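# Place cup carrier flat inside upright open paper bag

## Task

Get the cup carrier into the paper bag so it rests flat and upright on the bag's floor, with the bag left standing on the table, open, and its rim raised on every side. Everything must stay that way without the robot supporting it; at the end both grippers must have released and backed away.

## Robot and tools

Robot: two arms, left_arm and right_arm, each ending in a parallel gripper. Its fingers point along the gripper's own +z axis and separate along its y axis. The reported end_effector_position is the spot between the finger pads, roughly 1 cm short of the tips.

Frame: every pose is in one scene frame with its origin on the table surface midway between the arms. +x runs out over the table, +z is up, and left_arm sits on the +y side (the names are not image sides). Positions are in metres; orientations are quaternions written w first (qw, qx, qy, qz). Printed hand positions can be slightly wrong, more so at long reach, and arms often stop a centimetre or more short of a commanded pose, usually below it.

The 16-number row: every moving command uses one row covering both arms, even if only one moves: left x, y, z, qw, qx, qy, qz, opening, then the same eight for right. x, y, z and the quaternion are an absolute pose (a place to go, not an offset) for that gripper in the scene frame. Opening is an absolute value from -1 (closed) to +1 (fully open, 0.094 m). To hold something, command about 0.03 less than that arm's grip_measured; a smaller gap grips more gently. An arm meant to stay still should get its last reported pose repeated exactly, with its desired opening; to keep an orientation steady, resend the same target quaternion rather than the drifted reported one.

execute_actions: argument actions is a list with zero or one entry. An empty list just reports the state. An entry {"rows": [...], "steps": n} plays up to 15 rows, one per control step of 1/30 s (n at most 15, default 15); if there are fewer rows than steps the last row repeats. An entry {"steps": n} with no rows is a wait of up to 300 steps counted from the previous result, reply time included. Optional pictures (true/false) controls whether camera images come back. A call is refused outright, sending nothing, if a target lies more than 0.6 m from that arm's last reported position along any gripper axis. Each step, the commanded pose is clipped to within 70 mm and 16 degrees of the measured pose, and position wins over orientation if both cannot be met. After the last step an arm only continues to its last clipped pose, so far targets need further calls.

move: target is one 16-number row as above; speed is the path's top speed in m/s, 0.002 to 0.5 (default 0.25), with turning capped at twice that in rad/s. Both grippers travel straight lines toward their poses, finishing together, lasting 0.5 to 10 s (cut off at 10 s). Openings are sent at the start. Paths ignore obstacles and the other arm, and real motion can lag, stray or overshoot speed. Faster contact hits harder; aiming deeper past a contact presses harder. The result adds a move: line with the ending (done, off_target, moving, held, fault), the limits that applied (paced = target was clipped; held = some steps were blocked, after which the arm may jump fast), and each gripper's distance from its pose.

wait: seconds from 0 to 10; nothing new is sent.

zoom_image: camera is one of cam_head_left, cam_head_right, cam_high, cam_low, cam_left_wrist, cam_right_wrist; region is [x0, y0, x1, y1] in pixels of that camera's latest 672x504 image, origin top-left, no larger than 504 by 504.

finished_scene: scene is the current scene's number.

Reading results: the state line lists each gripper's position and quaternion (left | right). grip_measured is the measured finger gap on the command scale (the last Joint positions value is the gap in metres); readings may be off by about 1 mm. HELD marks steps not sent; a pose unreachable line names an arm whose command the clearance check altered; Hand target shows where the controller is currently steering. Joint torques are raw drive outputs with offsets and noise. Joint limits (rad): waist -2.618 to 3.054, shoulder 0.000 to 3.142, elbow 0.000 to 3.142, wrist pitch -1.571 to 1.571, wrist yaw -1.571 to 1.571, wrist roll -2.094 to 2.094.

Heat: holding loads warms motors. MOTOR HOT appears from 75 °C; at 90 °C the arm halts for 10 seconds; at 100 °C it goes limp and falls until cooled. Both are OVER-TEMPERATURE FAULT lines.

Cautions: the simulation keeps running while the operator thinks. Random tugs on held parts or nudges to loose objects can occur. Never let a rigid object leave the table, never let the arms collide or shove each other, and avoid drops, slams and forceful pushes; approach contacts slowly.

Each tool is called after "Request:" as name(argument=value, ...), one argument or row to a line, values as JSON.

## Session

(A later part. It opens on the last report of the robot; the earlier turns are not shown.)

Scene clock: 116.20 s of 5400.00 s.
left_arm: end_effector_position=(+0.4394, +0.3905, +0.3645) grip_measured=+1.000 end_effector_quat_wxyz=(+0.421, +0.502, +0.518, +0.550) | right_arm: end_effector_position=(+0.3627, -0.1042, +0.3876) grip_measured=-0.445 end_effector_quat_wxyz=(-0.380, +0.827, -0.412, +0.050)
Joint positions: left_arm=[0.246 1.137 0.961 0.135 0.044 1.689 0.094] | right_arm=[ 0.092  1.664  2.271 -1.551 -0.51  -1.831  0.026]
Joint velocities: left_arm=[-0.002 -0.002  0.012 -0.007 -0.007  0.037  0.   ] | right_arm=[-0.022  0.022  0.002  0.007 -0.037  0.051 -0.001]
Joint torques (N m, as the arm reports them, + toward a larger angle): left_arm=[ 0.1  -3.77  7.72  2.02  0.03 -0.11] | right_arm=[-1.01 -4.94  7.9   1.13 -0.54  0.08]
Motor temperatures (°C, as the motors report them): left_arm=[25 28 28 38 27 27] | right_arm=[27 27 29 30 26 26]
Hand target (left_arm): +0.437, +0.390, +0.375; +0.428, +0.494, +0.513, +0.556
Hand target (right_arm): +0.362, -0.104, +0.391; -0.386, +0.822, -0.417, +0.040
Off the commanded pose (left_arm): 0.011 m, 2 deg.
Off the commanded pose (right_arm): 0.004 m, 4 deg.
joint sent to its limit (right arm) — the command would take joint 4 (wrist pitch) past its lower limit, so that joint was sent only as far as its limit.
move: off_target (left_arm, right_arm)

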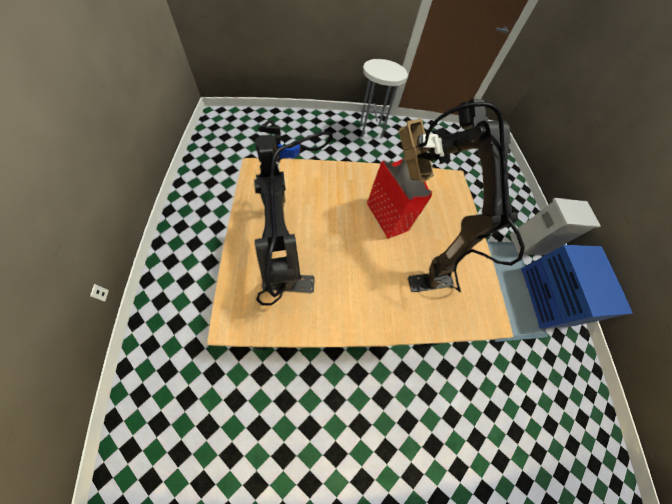

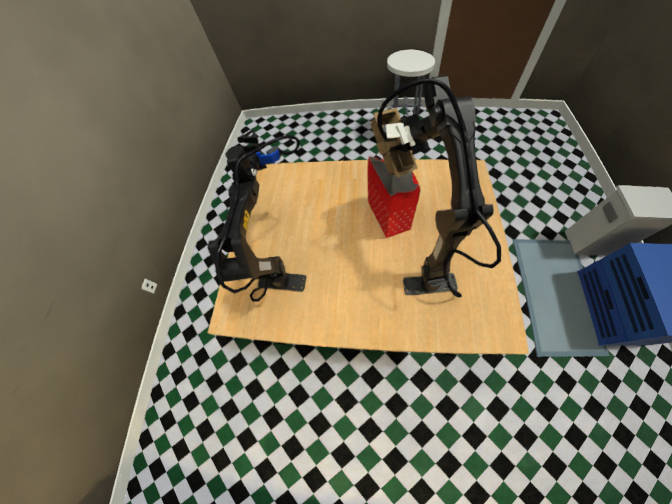

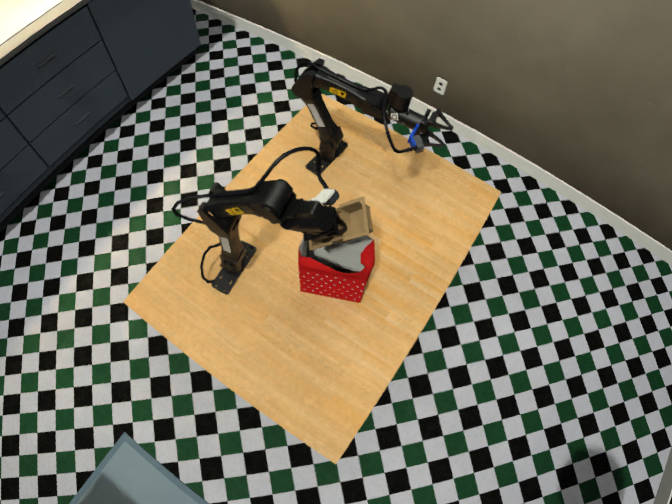

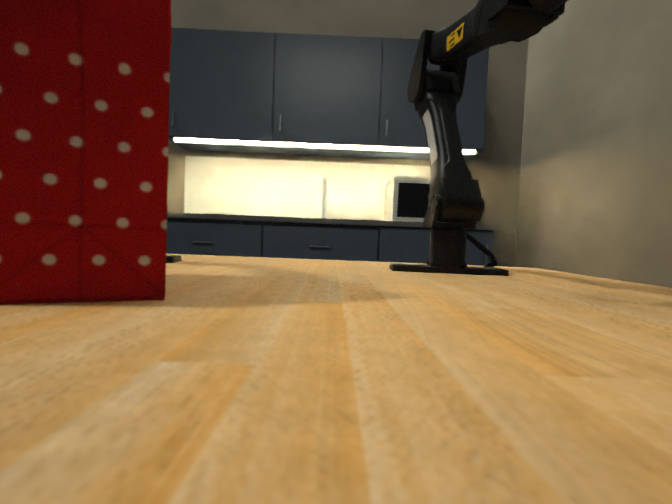

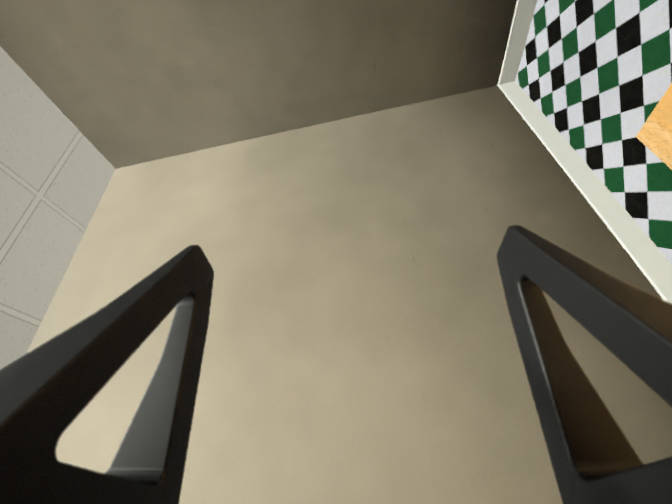

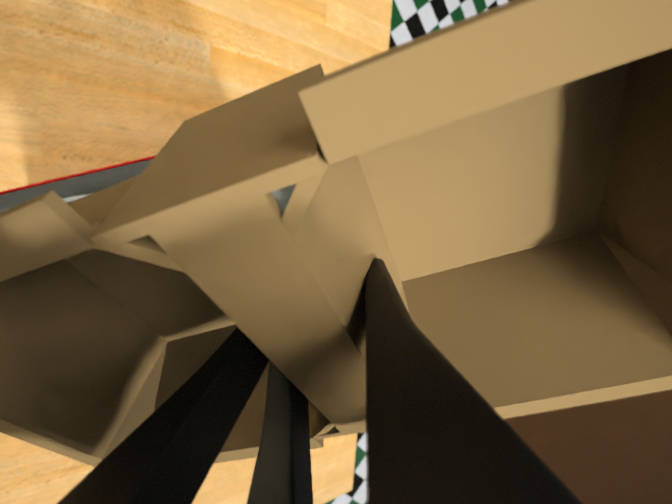

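Request:
move(
  target=[0.43,0.08,0.36,0.284,0.525,0.779,-0.191,1,0.27,-0.32,0.39,0.36,-0.67,0.64,-0.125,-0.5],
)

Request:
move(
  target=[0.445,-0.04,0.33,0.284,0.525,0.779,-0.191,1,0.27,-0.32,0.39,0.36,-0.67,0.64,-0.125,-0.5],
  speed=0.15,
)

Request:
zoom_image(
  camera="cam_high",
  region=[270,160,430,320],
)

Scene clock: 124.93 s of 5400.00 s.
left_arm: end_effector_position=(+0.4423, +0.0849, +0.3492) grip_measured=+1.000 end_effector_quat_wxyz=(+0.335, +0.509, +0.772, -0.181) | right_arm: end_effector_position=(+0.2788, -0.3297, +0.3891) grip_measured=-0.445 end_effector_quat_wxyz=(+0.370, -0.620, +0.650, -0.238)
Joint positions: left_arm=[-0.292  2.136  2.754 -1.554  0.489  0.655  0.094] | right_arm=[-0.906  1.203  1.817 -1.556 -0.711 -2.063  0.026]
Joint velocities: left_arm=[-0.002 -0.002 -0.002  0.007  0.007 -0.022  0.   ] | right_arm=[-0.002  0.022  0.007 -0.037  0.022 -0.051 -0.001]
Joint torques (N m, as the arm reports them, + toward a larger angle): left_arm=[-0.44 -8.87  6.72  1.18  0.46 -0.12] | right_arm=[-1.07 -3.6   3.94  1.13 -0.65  0.01]
Motor temperatures (°C, as the motors report them): left_arm=[25 28 28 38 27 27] | right_arm=[27 26 29 30 26 26]
Hand target (left_arm): +0.436, +0.080, +0.358; +0.342, +0.510, +0.765, -0.192
Hand target (right_arm): +0.273, -0.323, +0.391; -0.381, +0.617, -0.647, +0.237
Off the commanded pose (left_arm): 0.017 m, 6 deg.
Off the commanded pose (right_arm): 0.013 m, 14 deg.
joint sent to its limit (left arm) — the command would take joint 4 (wrist pitch) past its lower limit, so that joint was sent only as far as its limit.
joint sent to its limit (right arm) — the command would take joint 4 (wrist pitch) past its lower limit, so that joint was sent only as far as its limit.
After step 90, 1.87 s passed at rest.
move: off_target (left_arm, right_arm)

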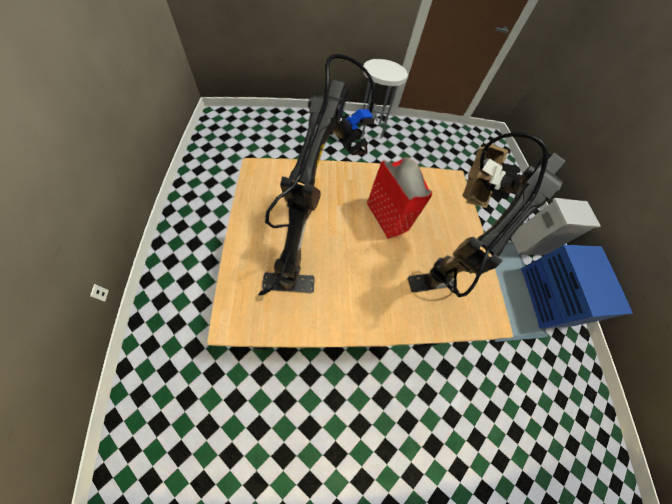

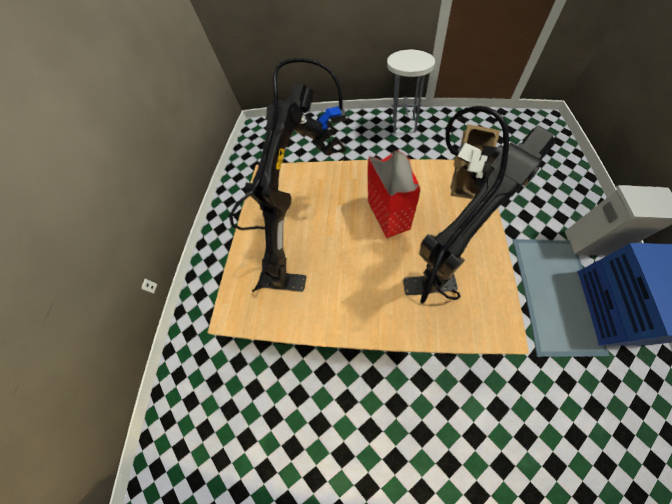

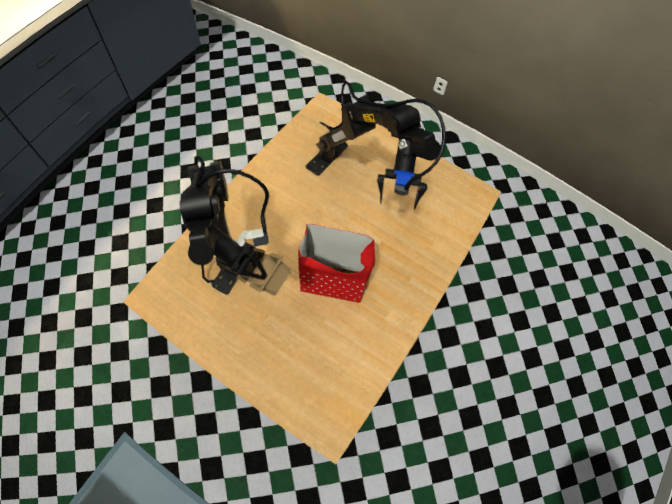

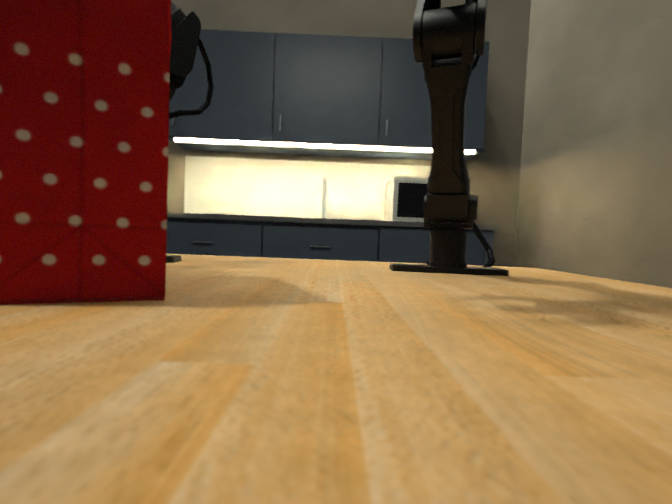

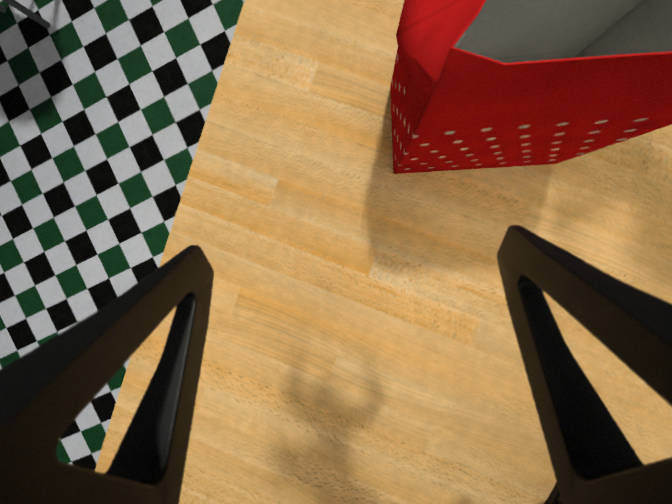

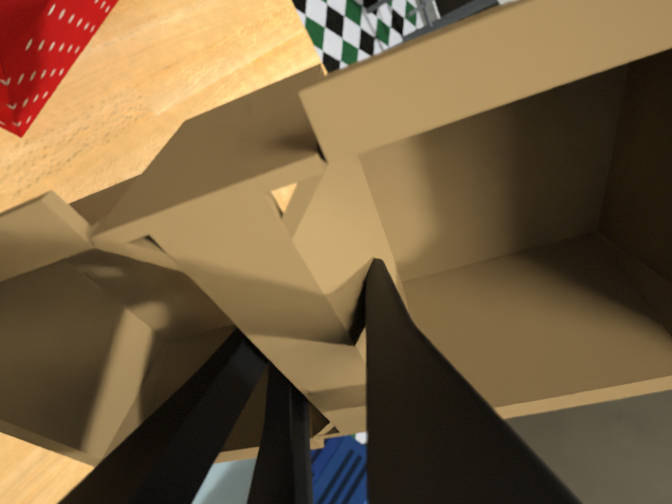

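Scene clock: 126.37 s of 5400.00 s.
left_arm: end_effector_position=(+0.4443, -0.0390, +0.3147) grip_measured=+1.000 end_effector_quat_wxyz=(+0.338, +0.501, +0.769, -0.207) | right_arm: end_effector_position=(+0.2752, -0.3288, +0.3907) grip_measured=-0.445 end_effector_quat_wxyz=(+0.364, -0.620, +0.649, -0.246)
Joint positions: left_arm=[-0.549  2.311  2.839 -1.357  0.372  0.406  0.094] | right_arm=[-0.906  1.188  1.817 -1.556 -0.697 -2.064  0.026]
Joint velocities: left_arm=[-0.017  0.012 -0.007  0.037 -0.007  0.081  0.   ] | right_arm=[-0.002 -0.032  0.007 -0.066 -0.007  0.022  0.   ]
Joint torques (N m, as the arm reports them, + toward a larger angle): left_arm=[ -0.01 -10.89   7.25   1.63   0.12  -0.05] | right_arm=[ 0.98 -3.19  3.67  1.14 -0.42  0.1 ]
Motor temperatures (°C, as the motors report them): left_arm=[25 29 28 38 27 27] | right_arm=[27 26 29 30 26 26]
Hand target (left_arm): +0.446, -0.039, +0.330; +0.362, +0.498, +0.761, -0.206
Hand target (right_arm): +0.271, -0.320, +0.390; -0.370, +0.620, -0.649, +0.239
Off the commanded pose (left_arm): 0.015 m, 7 deg.
Off the commanded pose (right_arm): 0.010 m, 15 deg.
elbow stopped short (left arm): the move would have taken joint 3 (elbow) straighter than the controller allows; a more bent joint 3 avoids this.
joint sent to its limit (right arm) — the command would take joint 4 (wrist pitch) past its lower limit, so that joint was sent only as far as its limit.
move: off_target (left_arm, right_arm)

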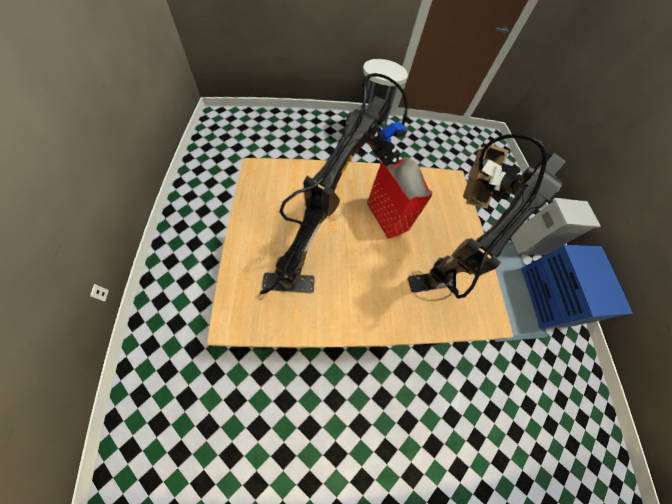

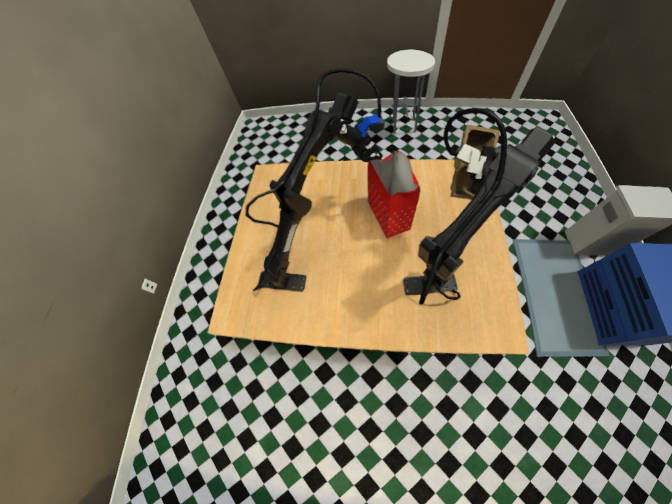

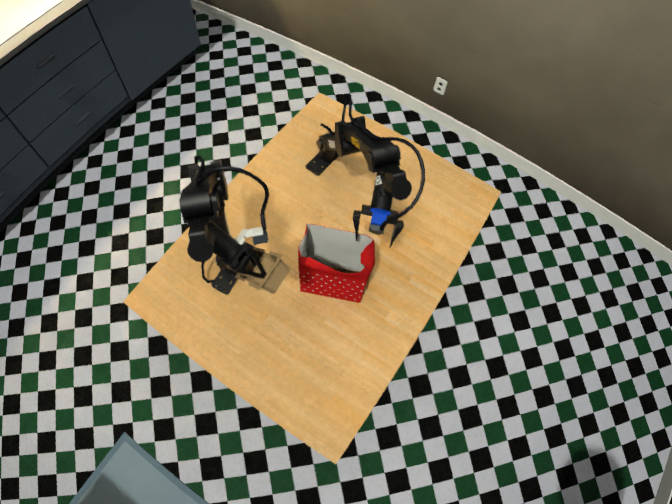

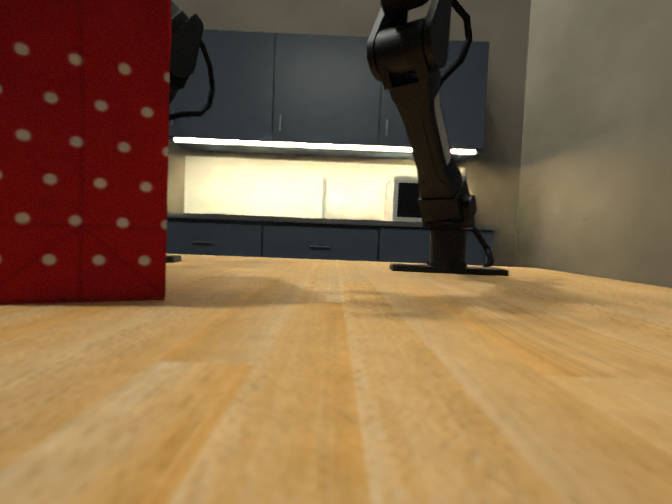

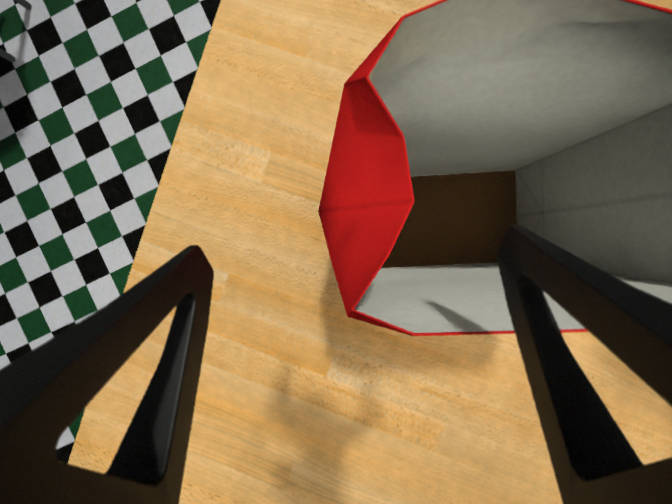

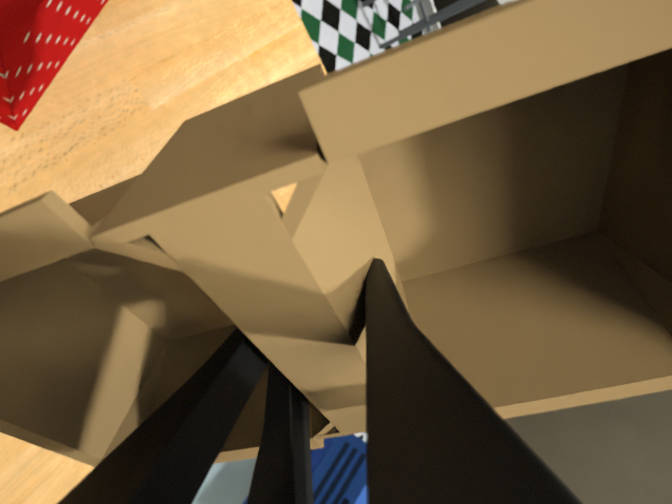

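Region (270, 160, 430, 320) of cam_high's 672x504 image, scaled by 3.150, with more detail than that image has.

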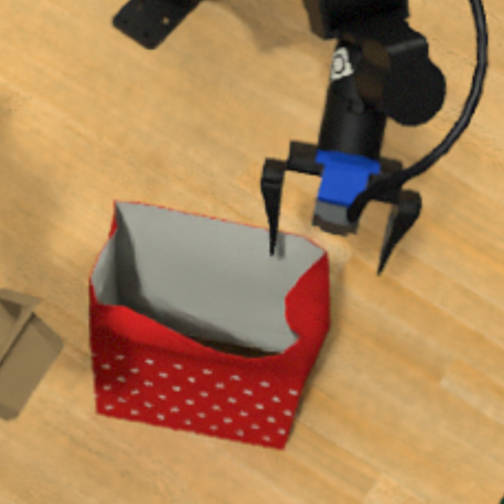

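Request:
move(
  target=[0.452,-0.075,0.24,0.284,0.525,0.779,-0.191,1,0.271,-0.32,0.39,0.37,-0.62,0.649,-0.239,-0.5],
  speed=0.08,
)

Request:
zoom_image(
  camera="cam_high",
  region=[270,160,430,320],
)

Scene clock: 130.07 s of 5400.00 s.
left_arm: end_effector_position=(+0.4520, -0.0710, +0.2308) grip_measured=+1.000 end_effector_quat_wxyz=(+0.269, +0.520, +0.787, -0.195) | right_arm: end_effector_position=(+0.2749, -0.3297, +0.3901) grip_measured=-0.445 end_effector_quat_wxyz=(+0.362, -0.620, +0.651, -0.247)
Joint positions: left_arm=[-0.597  2.469  2.839 -1.344  0.34   0.411  0.094] | right_arm=[-0.906  1.188  1.817 -1.556 -0.691 -2.063  0.026]
Joint velocities: left_arm=[-0.007 -0.002 -0.017 -0.022 -0.081  0.066  0.   ] | right_arm=[-0.027 -0.002 -0.002 -0.051 -0.022 -0.022  0.   ]
Joint torques (N m, as the arm reports them, + toward a larger angle): left_arm=[ -0.64 -11.61   7.02   1.41   0.08   0.08] | right_arm=[ 1.1  -2.99  4.03  1.14 -0.46  0.11]
Motor temperatures (°C, as the motors report them): left_arm=[25 30 28 38 27 27] | right_arm=[27 26 29 30 26 26]
Hand target (left_arm): +0.453, -0.075, +0.240; +0.286, +0.525, +0.778, -0.192
Hand target (right_arm): +0.271, -0.320, +0.390; -0.370, +0.620, -0.649, +0.240
Off the commanded pose (left_arm): 0.010 m, 2 deg.
Off the commanded pose (right_arm): 0.010 m, 1 deg.
joint sent to its limit (right arm) — the command would take joint 4 (wrist pitch) past its lower limit, so that joint was sent only as far as its limit.
move: done

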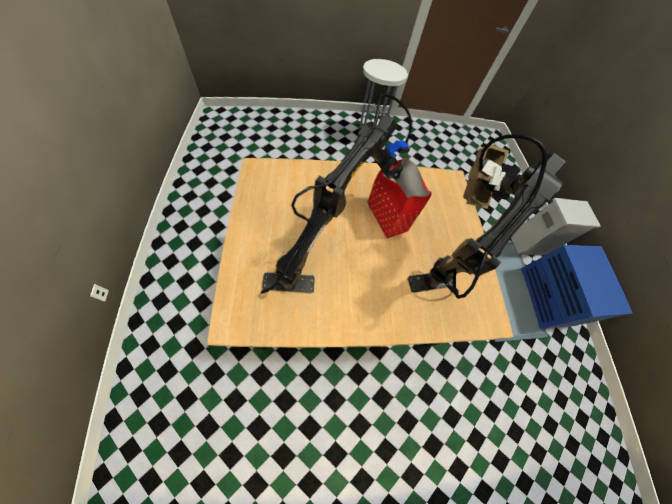

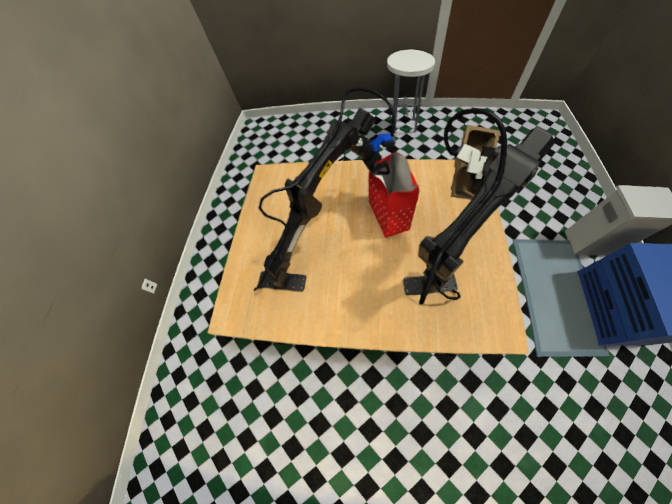

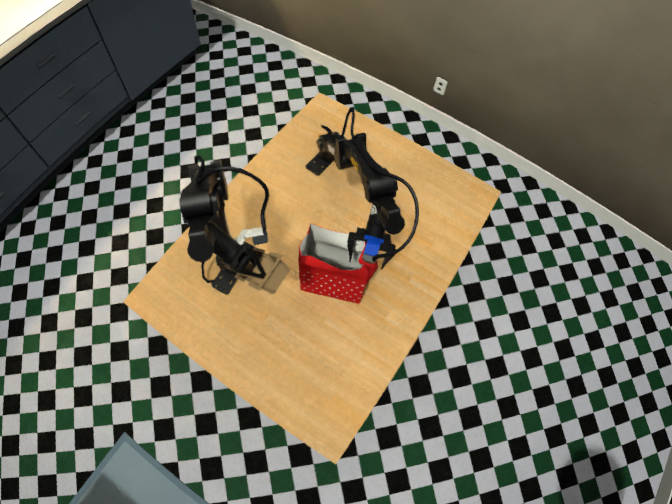

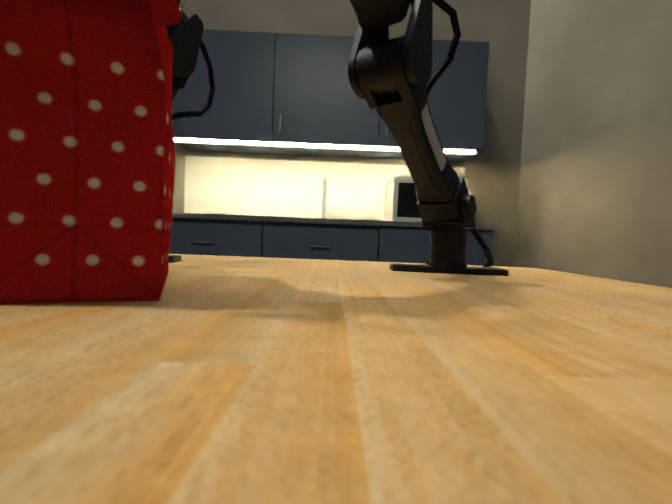

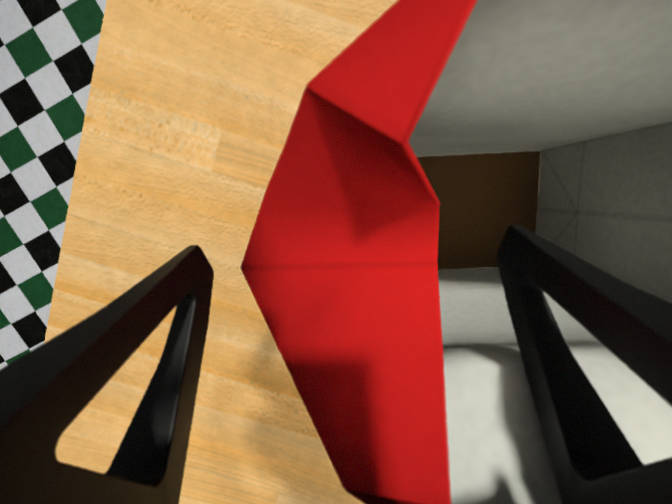

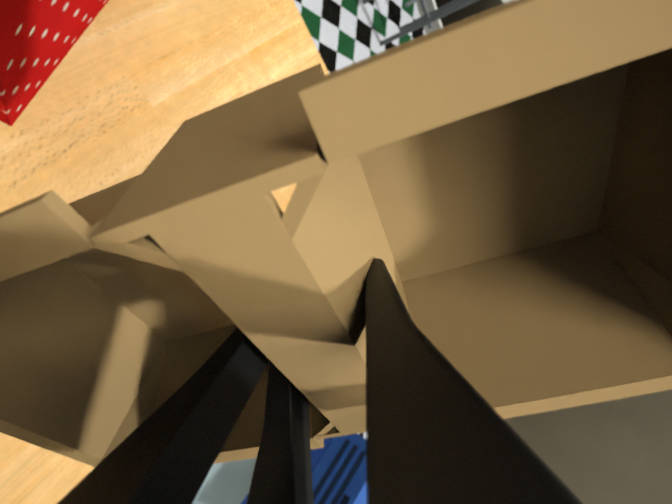

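Region (270, 160, 430, 320) of cam_high's 672x504 image, scaled by 3.150, with more detail than that image has.

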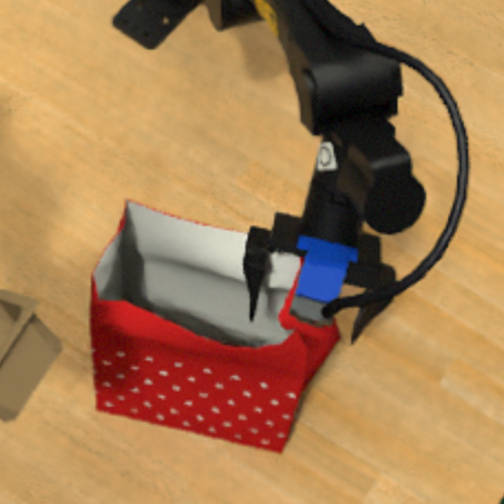

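Request:
move(
  target=[0.462,-0.10,0.24,0.284,0.525,0.779,-0.191,1,0.271,-0.32,0.39,0.37,-0.62,0.649,-0.239,-0.5],
  speed=0.05,
)

Request:
move(
  target=[0.462,-0.10,0.24,0.284,0.525,0.779,-0.191,-0.5,0.271,-0.32,0.39,0.37,-0.62,0.649,-0.239,-0.5],
)

Request:
zoom_image(
  camera="cam_high",
  region=[270,160,430,320],
)

Scene clock: 136.80 s of 5400.00 s.
left_arm: end_effector_position=(+0.4601, -0.0939, +0.2287) grip_measured=+1.000 end_effector_quat_wxyz=(+0.297, +0.515, +0.780, -0.196) | right_arm: end_effector_position=(+0.2747, -0.3303, +0.3898) grip_measured=-0.445 end_effector_quat_wxyz=(+0.360, -0.620, +0.652, -0.247)
Joint positions: left_arm=[-0.626  2.495  2.839 -1.248  0.317  0.375  0.094] | right_arm=[-0.906  1.188  1.817 -1.556 -0.687 -2.063  0.026]
Joint velocities: left_arm=[-0.017 -0.007 -0.002 -0.007 -0.037 -0.007  0.   ] | right_arm=[ 0.002 -0.002  0.012  0.022 -0.007 -0.022 -0.001]
Joint torques (N m, as the arm reports them, + toward a larger angle): left_arm=[ -0.57 -11.75   7.7    1.57   0.07  -0.04] | right_arm=[ 1.06 -3.    4.03  1.15 -0.52  0.11]
Motor temperatures (°C, as the motors report them): left_arm=[25 31 28 37 27 27] | right_arm=[27 26 28 30 26 26]
Hand target (left_arm): +0.462, -0.099, +0.240; +0.316, +0.514, +0.772, -0.197
Hand target (right_arm): +0.271, -0.320, +0.390; -0.370, +0.620, -0.649, +0.240
Off the commanded pose (left_arm): 0.013 m, 2 deg.
Off the commanded pose (right_arm): 0.011 m, 2 deg.
elbow stopped short (left arm): the move would have taken joint 3 (elbow) straighter than the controller allows; a more bent joint 3 avoids this.
joint sent to its limit (right arm) — the command would take joint 4 (wrist pitch) past its lower limit, so that joint was sent only as far as its limit.
After step 90, 2.67 s passed at rest.
move: off_target (left_arm, right_arm)

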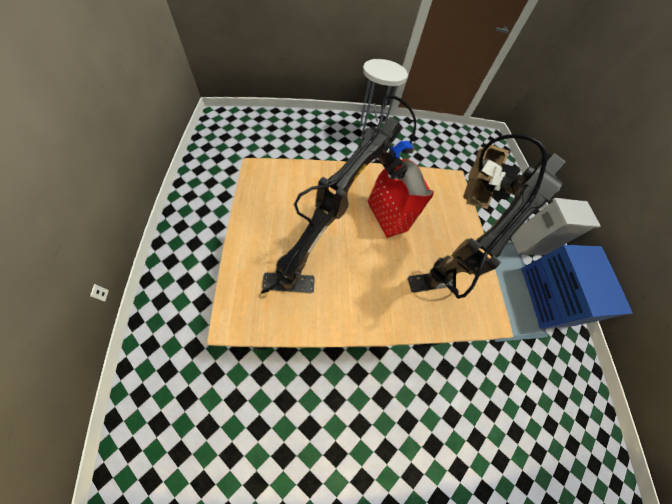

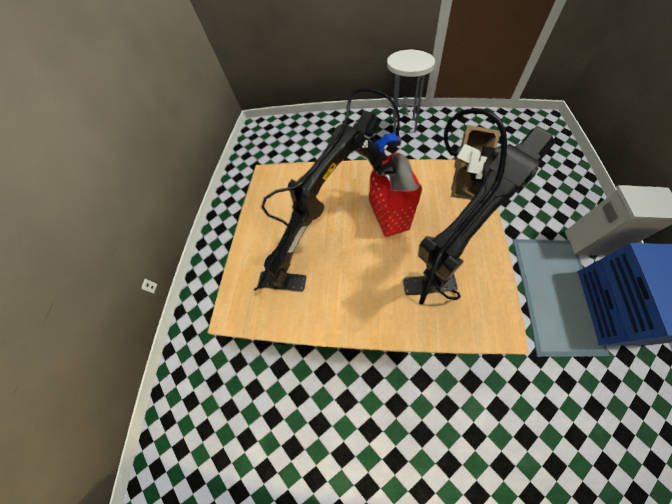

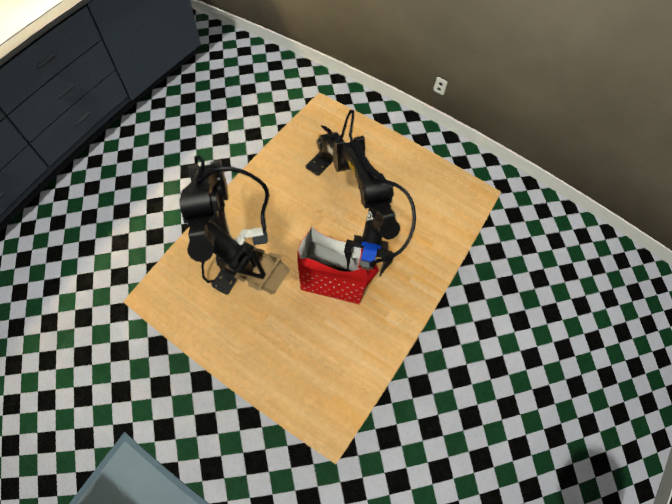

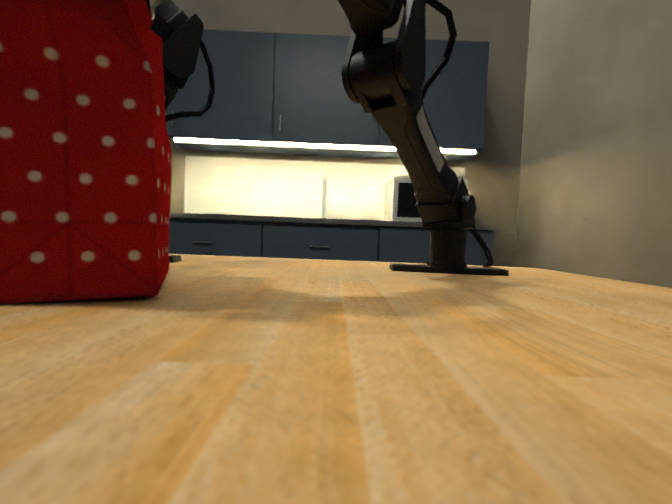

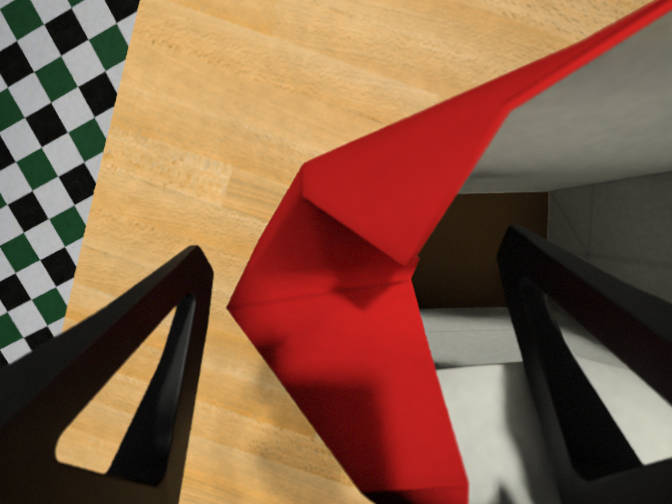

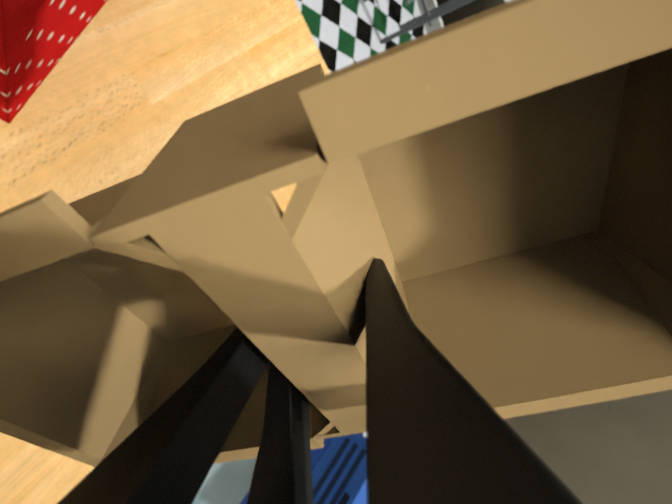

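Scene clock: 137.50 s of 5400.00 s.
left_arm: end_effector_position=(+0.4619, -0.0949, +0.2310) grip_measured=-0.487 end_effector_quat_wxyz=(+0.303, +0.515, +0.778, -0.196) | right_arm: end_effector_position=(+0.2745, -0.3309, +0.3894) grip_measured=-0.445 end_effector_quat_wxyz=(+0.358, -0.620, +0.653, -0.248)
Joint positions: left_arm=[-0.626  2.496  2.844 -1.24   0.315  0.376  0.024] | right_arm=[-0.906  1.188  1.817 -1.556 -0.683 -2.063  0.026]
Joint velocities: left_arm=[-0.007  0.002  0.022 -0.051 -0.022 -0.007  0.001] | right_arm=[-0.002  0.002 -0.002 -0.007  0.037 -0.022  0.001]
Joint torques (N m, as the arm reports them, + toward a larger angle): left_arm=[ -0.65 -12.01   7.36   1.52   0.1   -0.07] | right_arm=[ 1.05 -3.02  4.02  1.15 -0.56  0.11]
Motor temperatures (°C, as the motors report them): left_arm=[25 31 28 37 27 27] | right_arm=[27 26 28 30 26 26]
Hand target (left_arm): +0.461, -0.099, +0.240; +0.316, +0.515, +0.772, -0.197
Hand target (right_arm): +0.271, -0.320, +0.390; -0.370, +0.620, -0.649, +0.240
Off the commanded pose (left_arm): 0.010 m, 3 deg.
Off the commanded pose (right_arm): 0.011 m, 2 deg.
elbow stopped short (left arm): the move would have taken joint 3 (elbow) straighter than the controller allows; a more bent joint 3 avoids this.
joint sent to its limit (right arm) — the command would take joint 4 (wrist pitch) past its lower limit, so that joint was sent only as far as its limit.
move: off_target (left_arm, right_arm)

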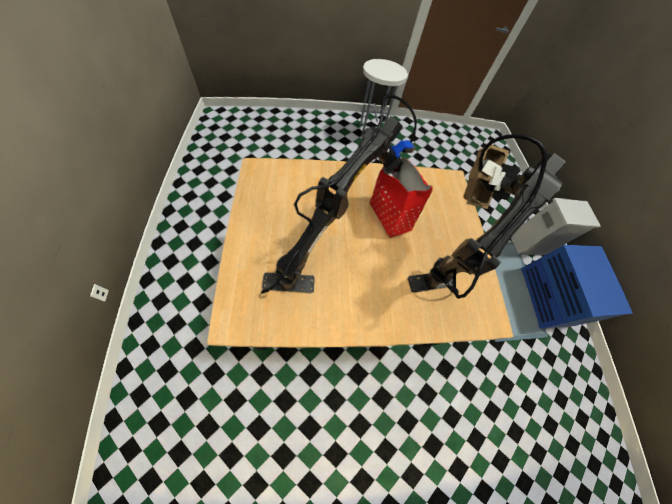

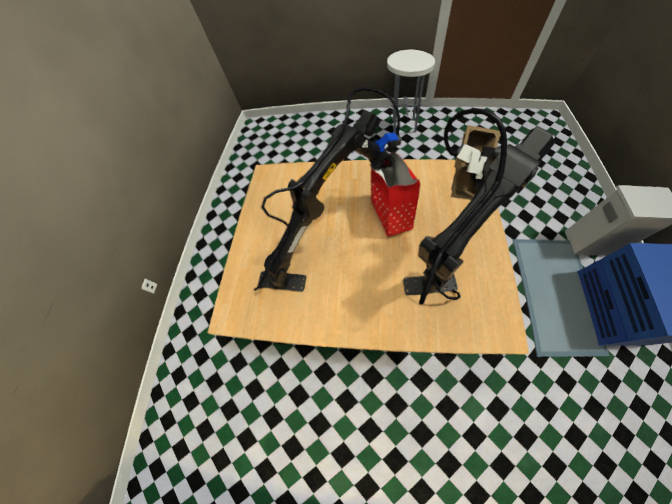

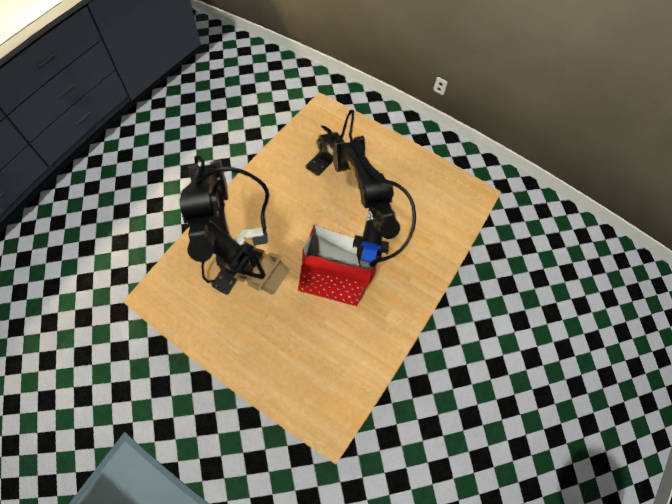

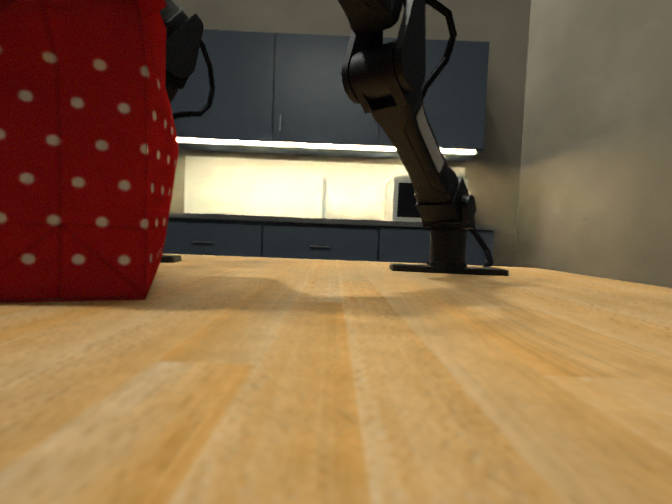

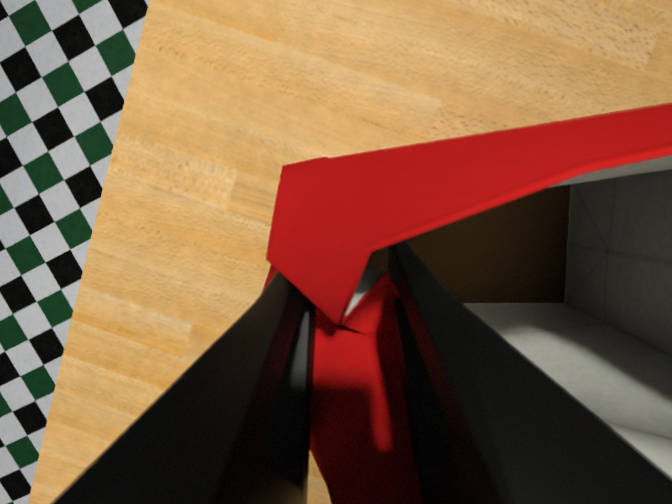

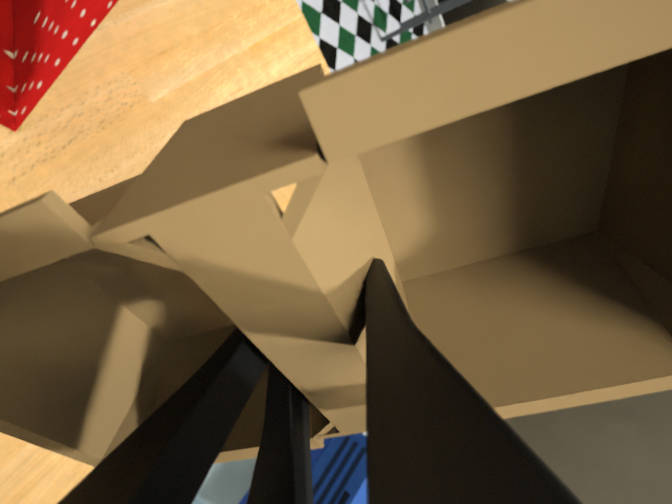

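Region (270, 160, 430, 320) of cam_high's 672x504 image, scaled by 3.150, with more detail than that image has.

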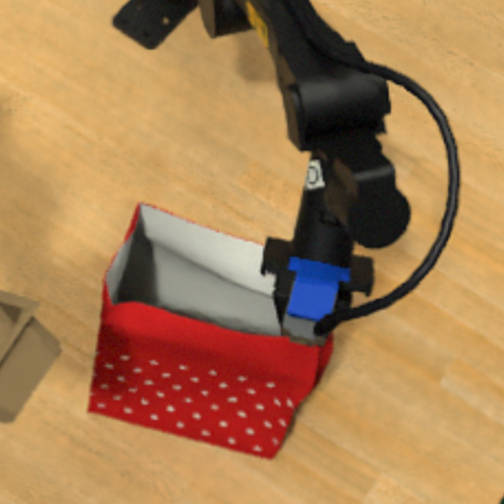

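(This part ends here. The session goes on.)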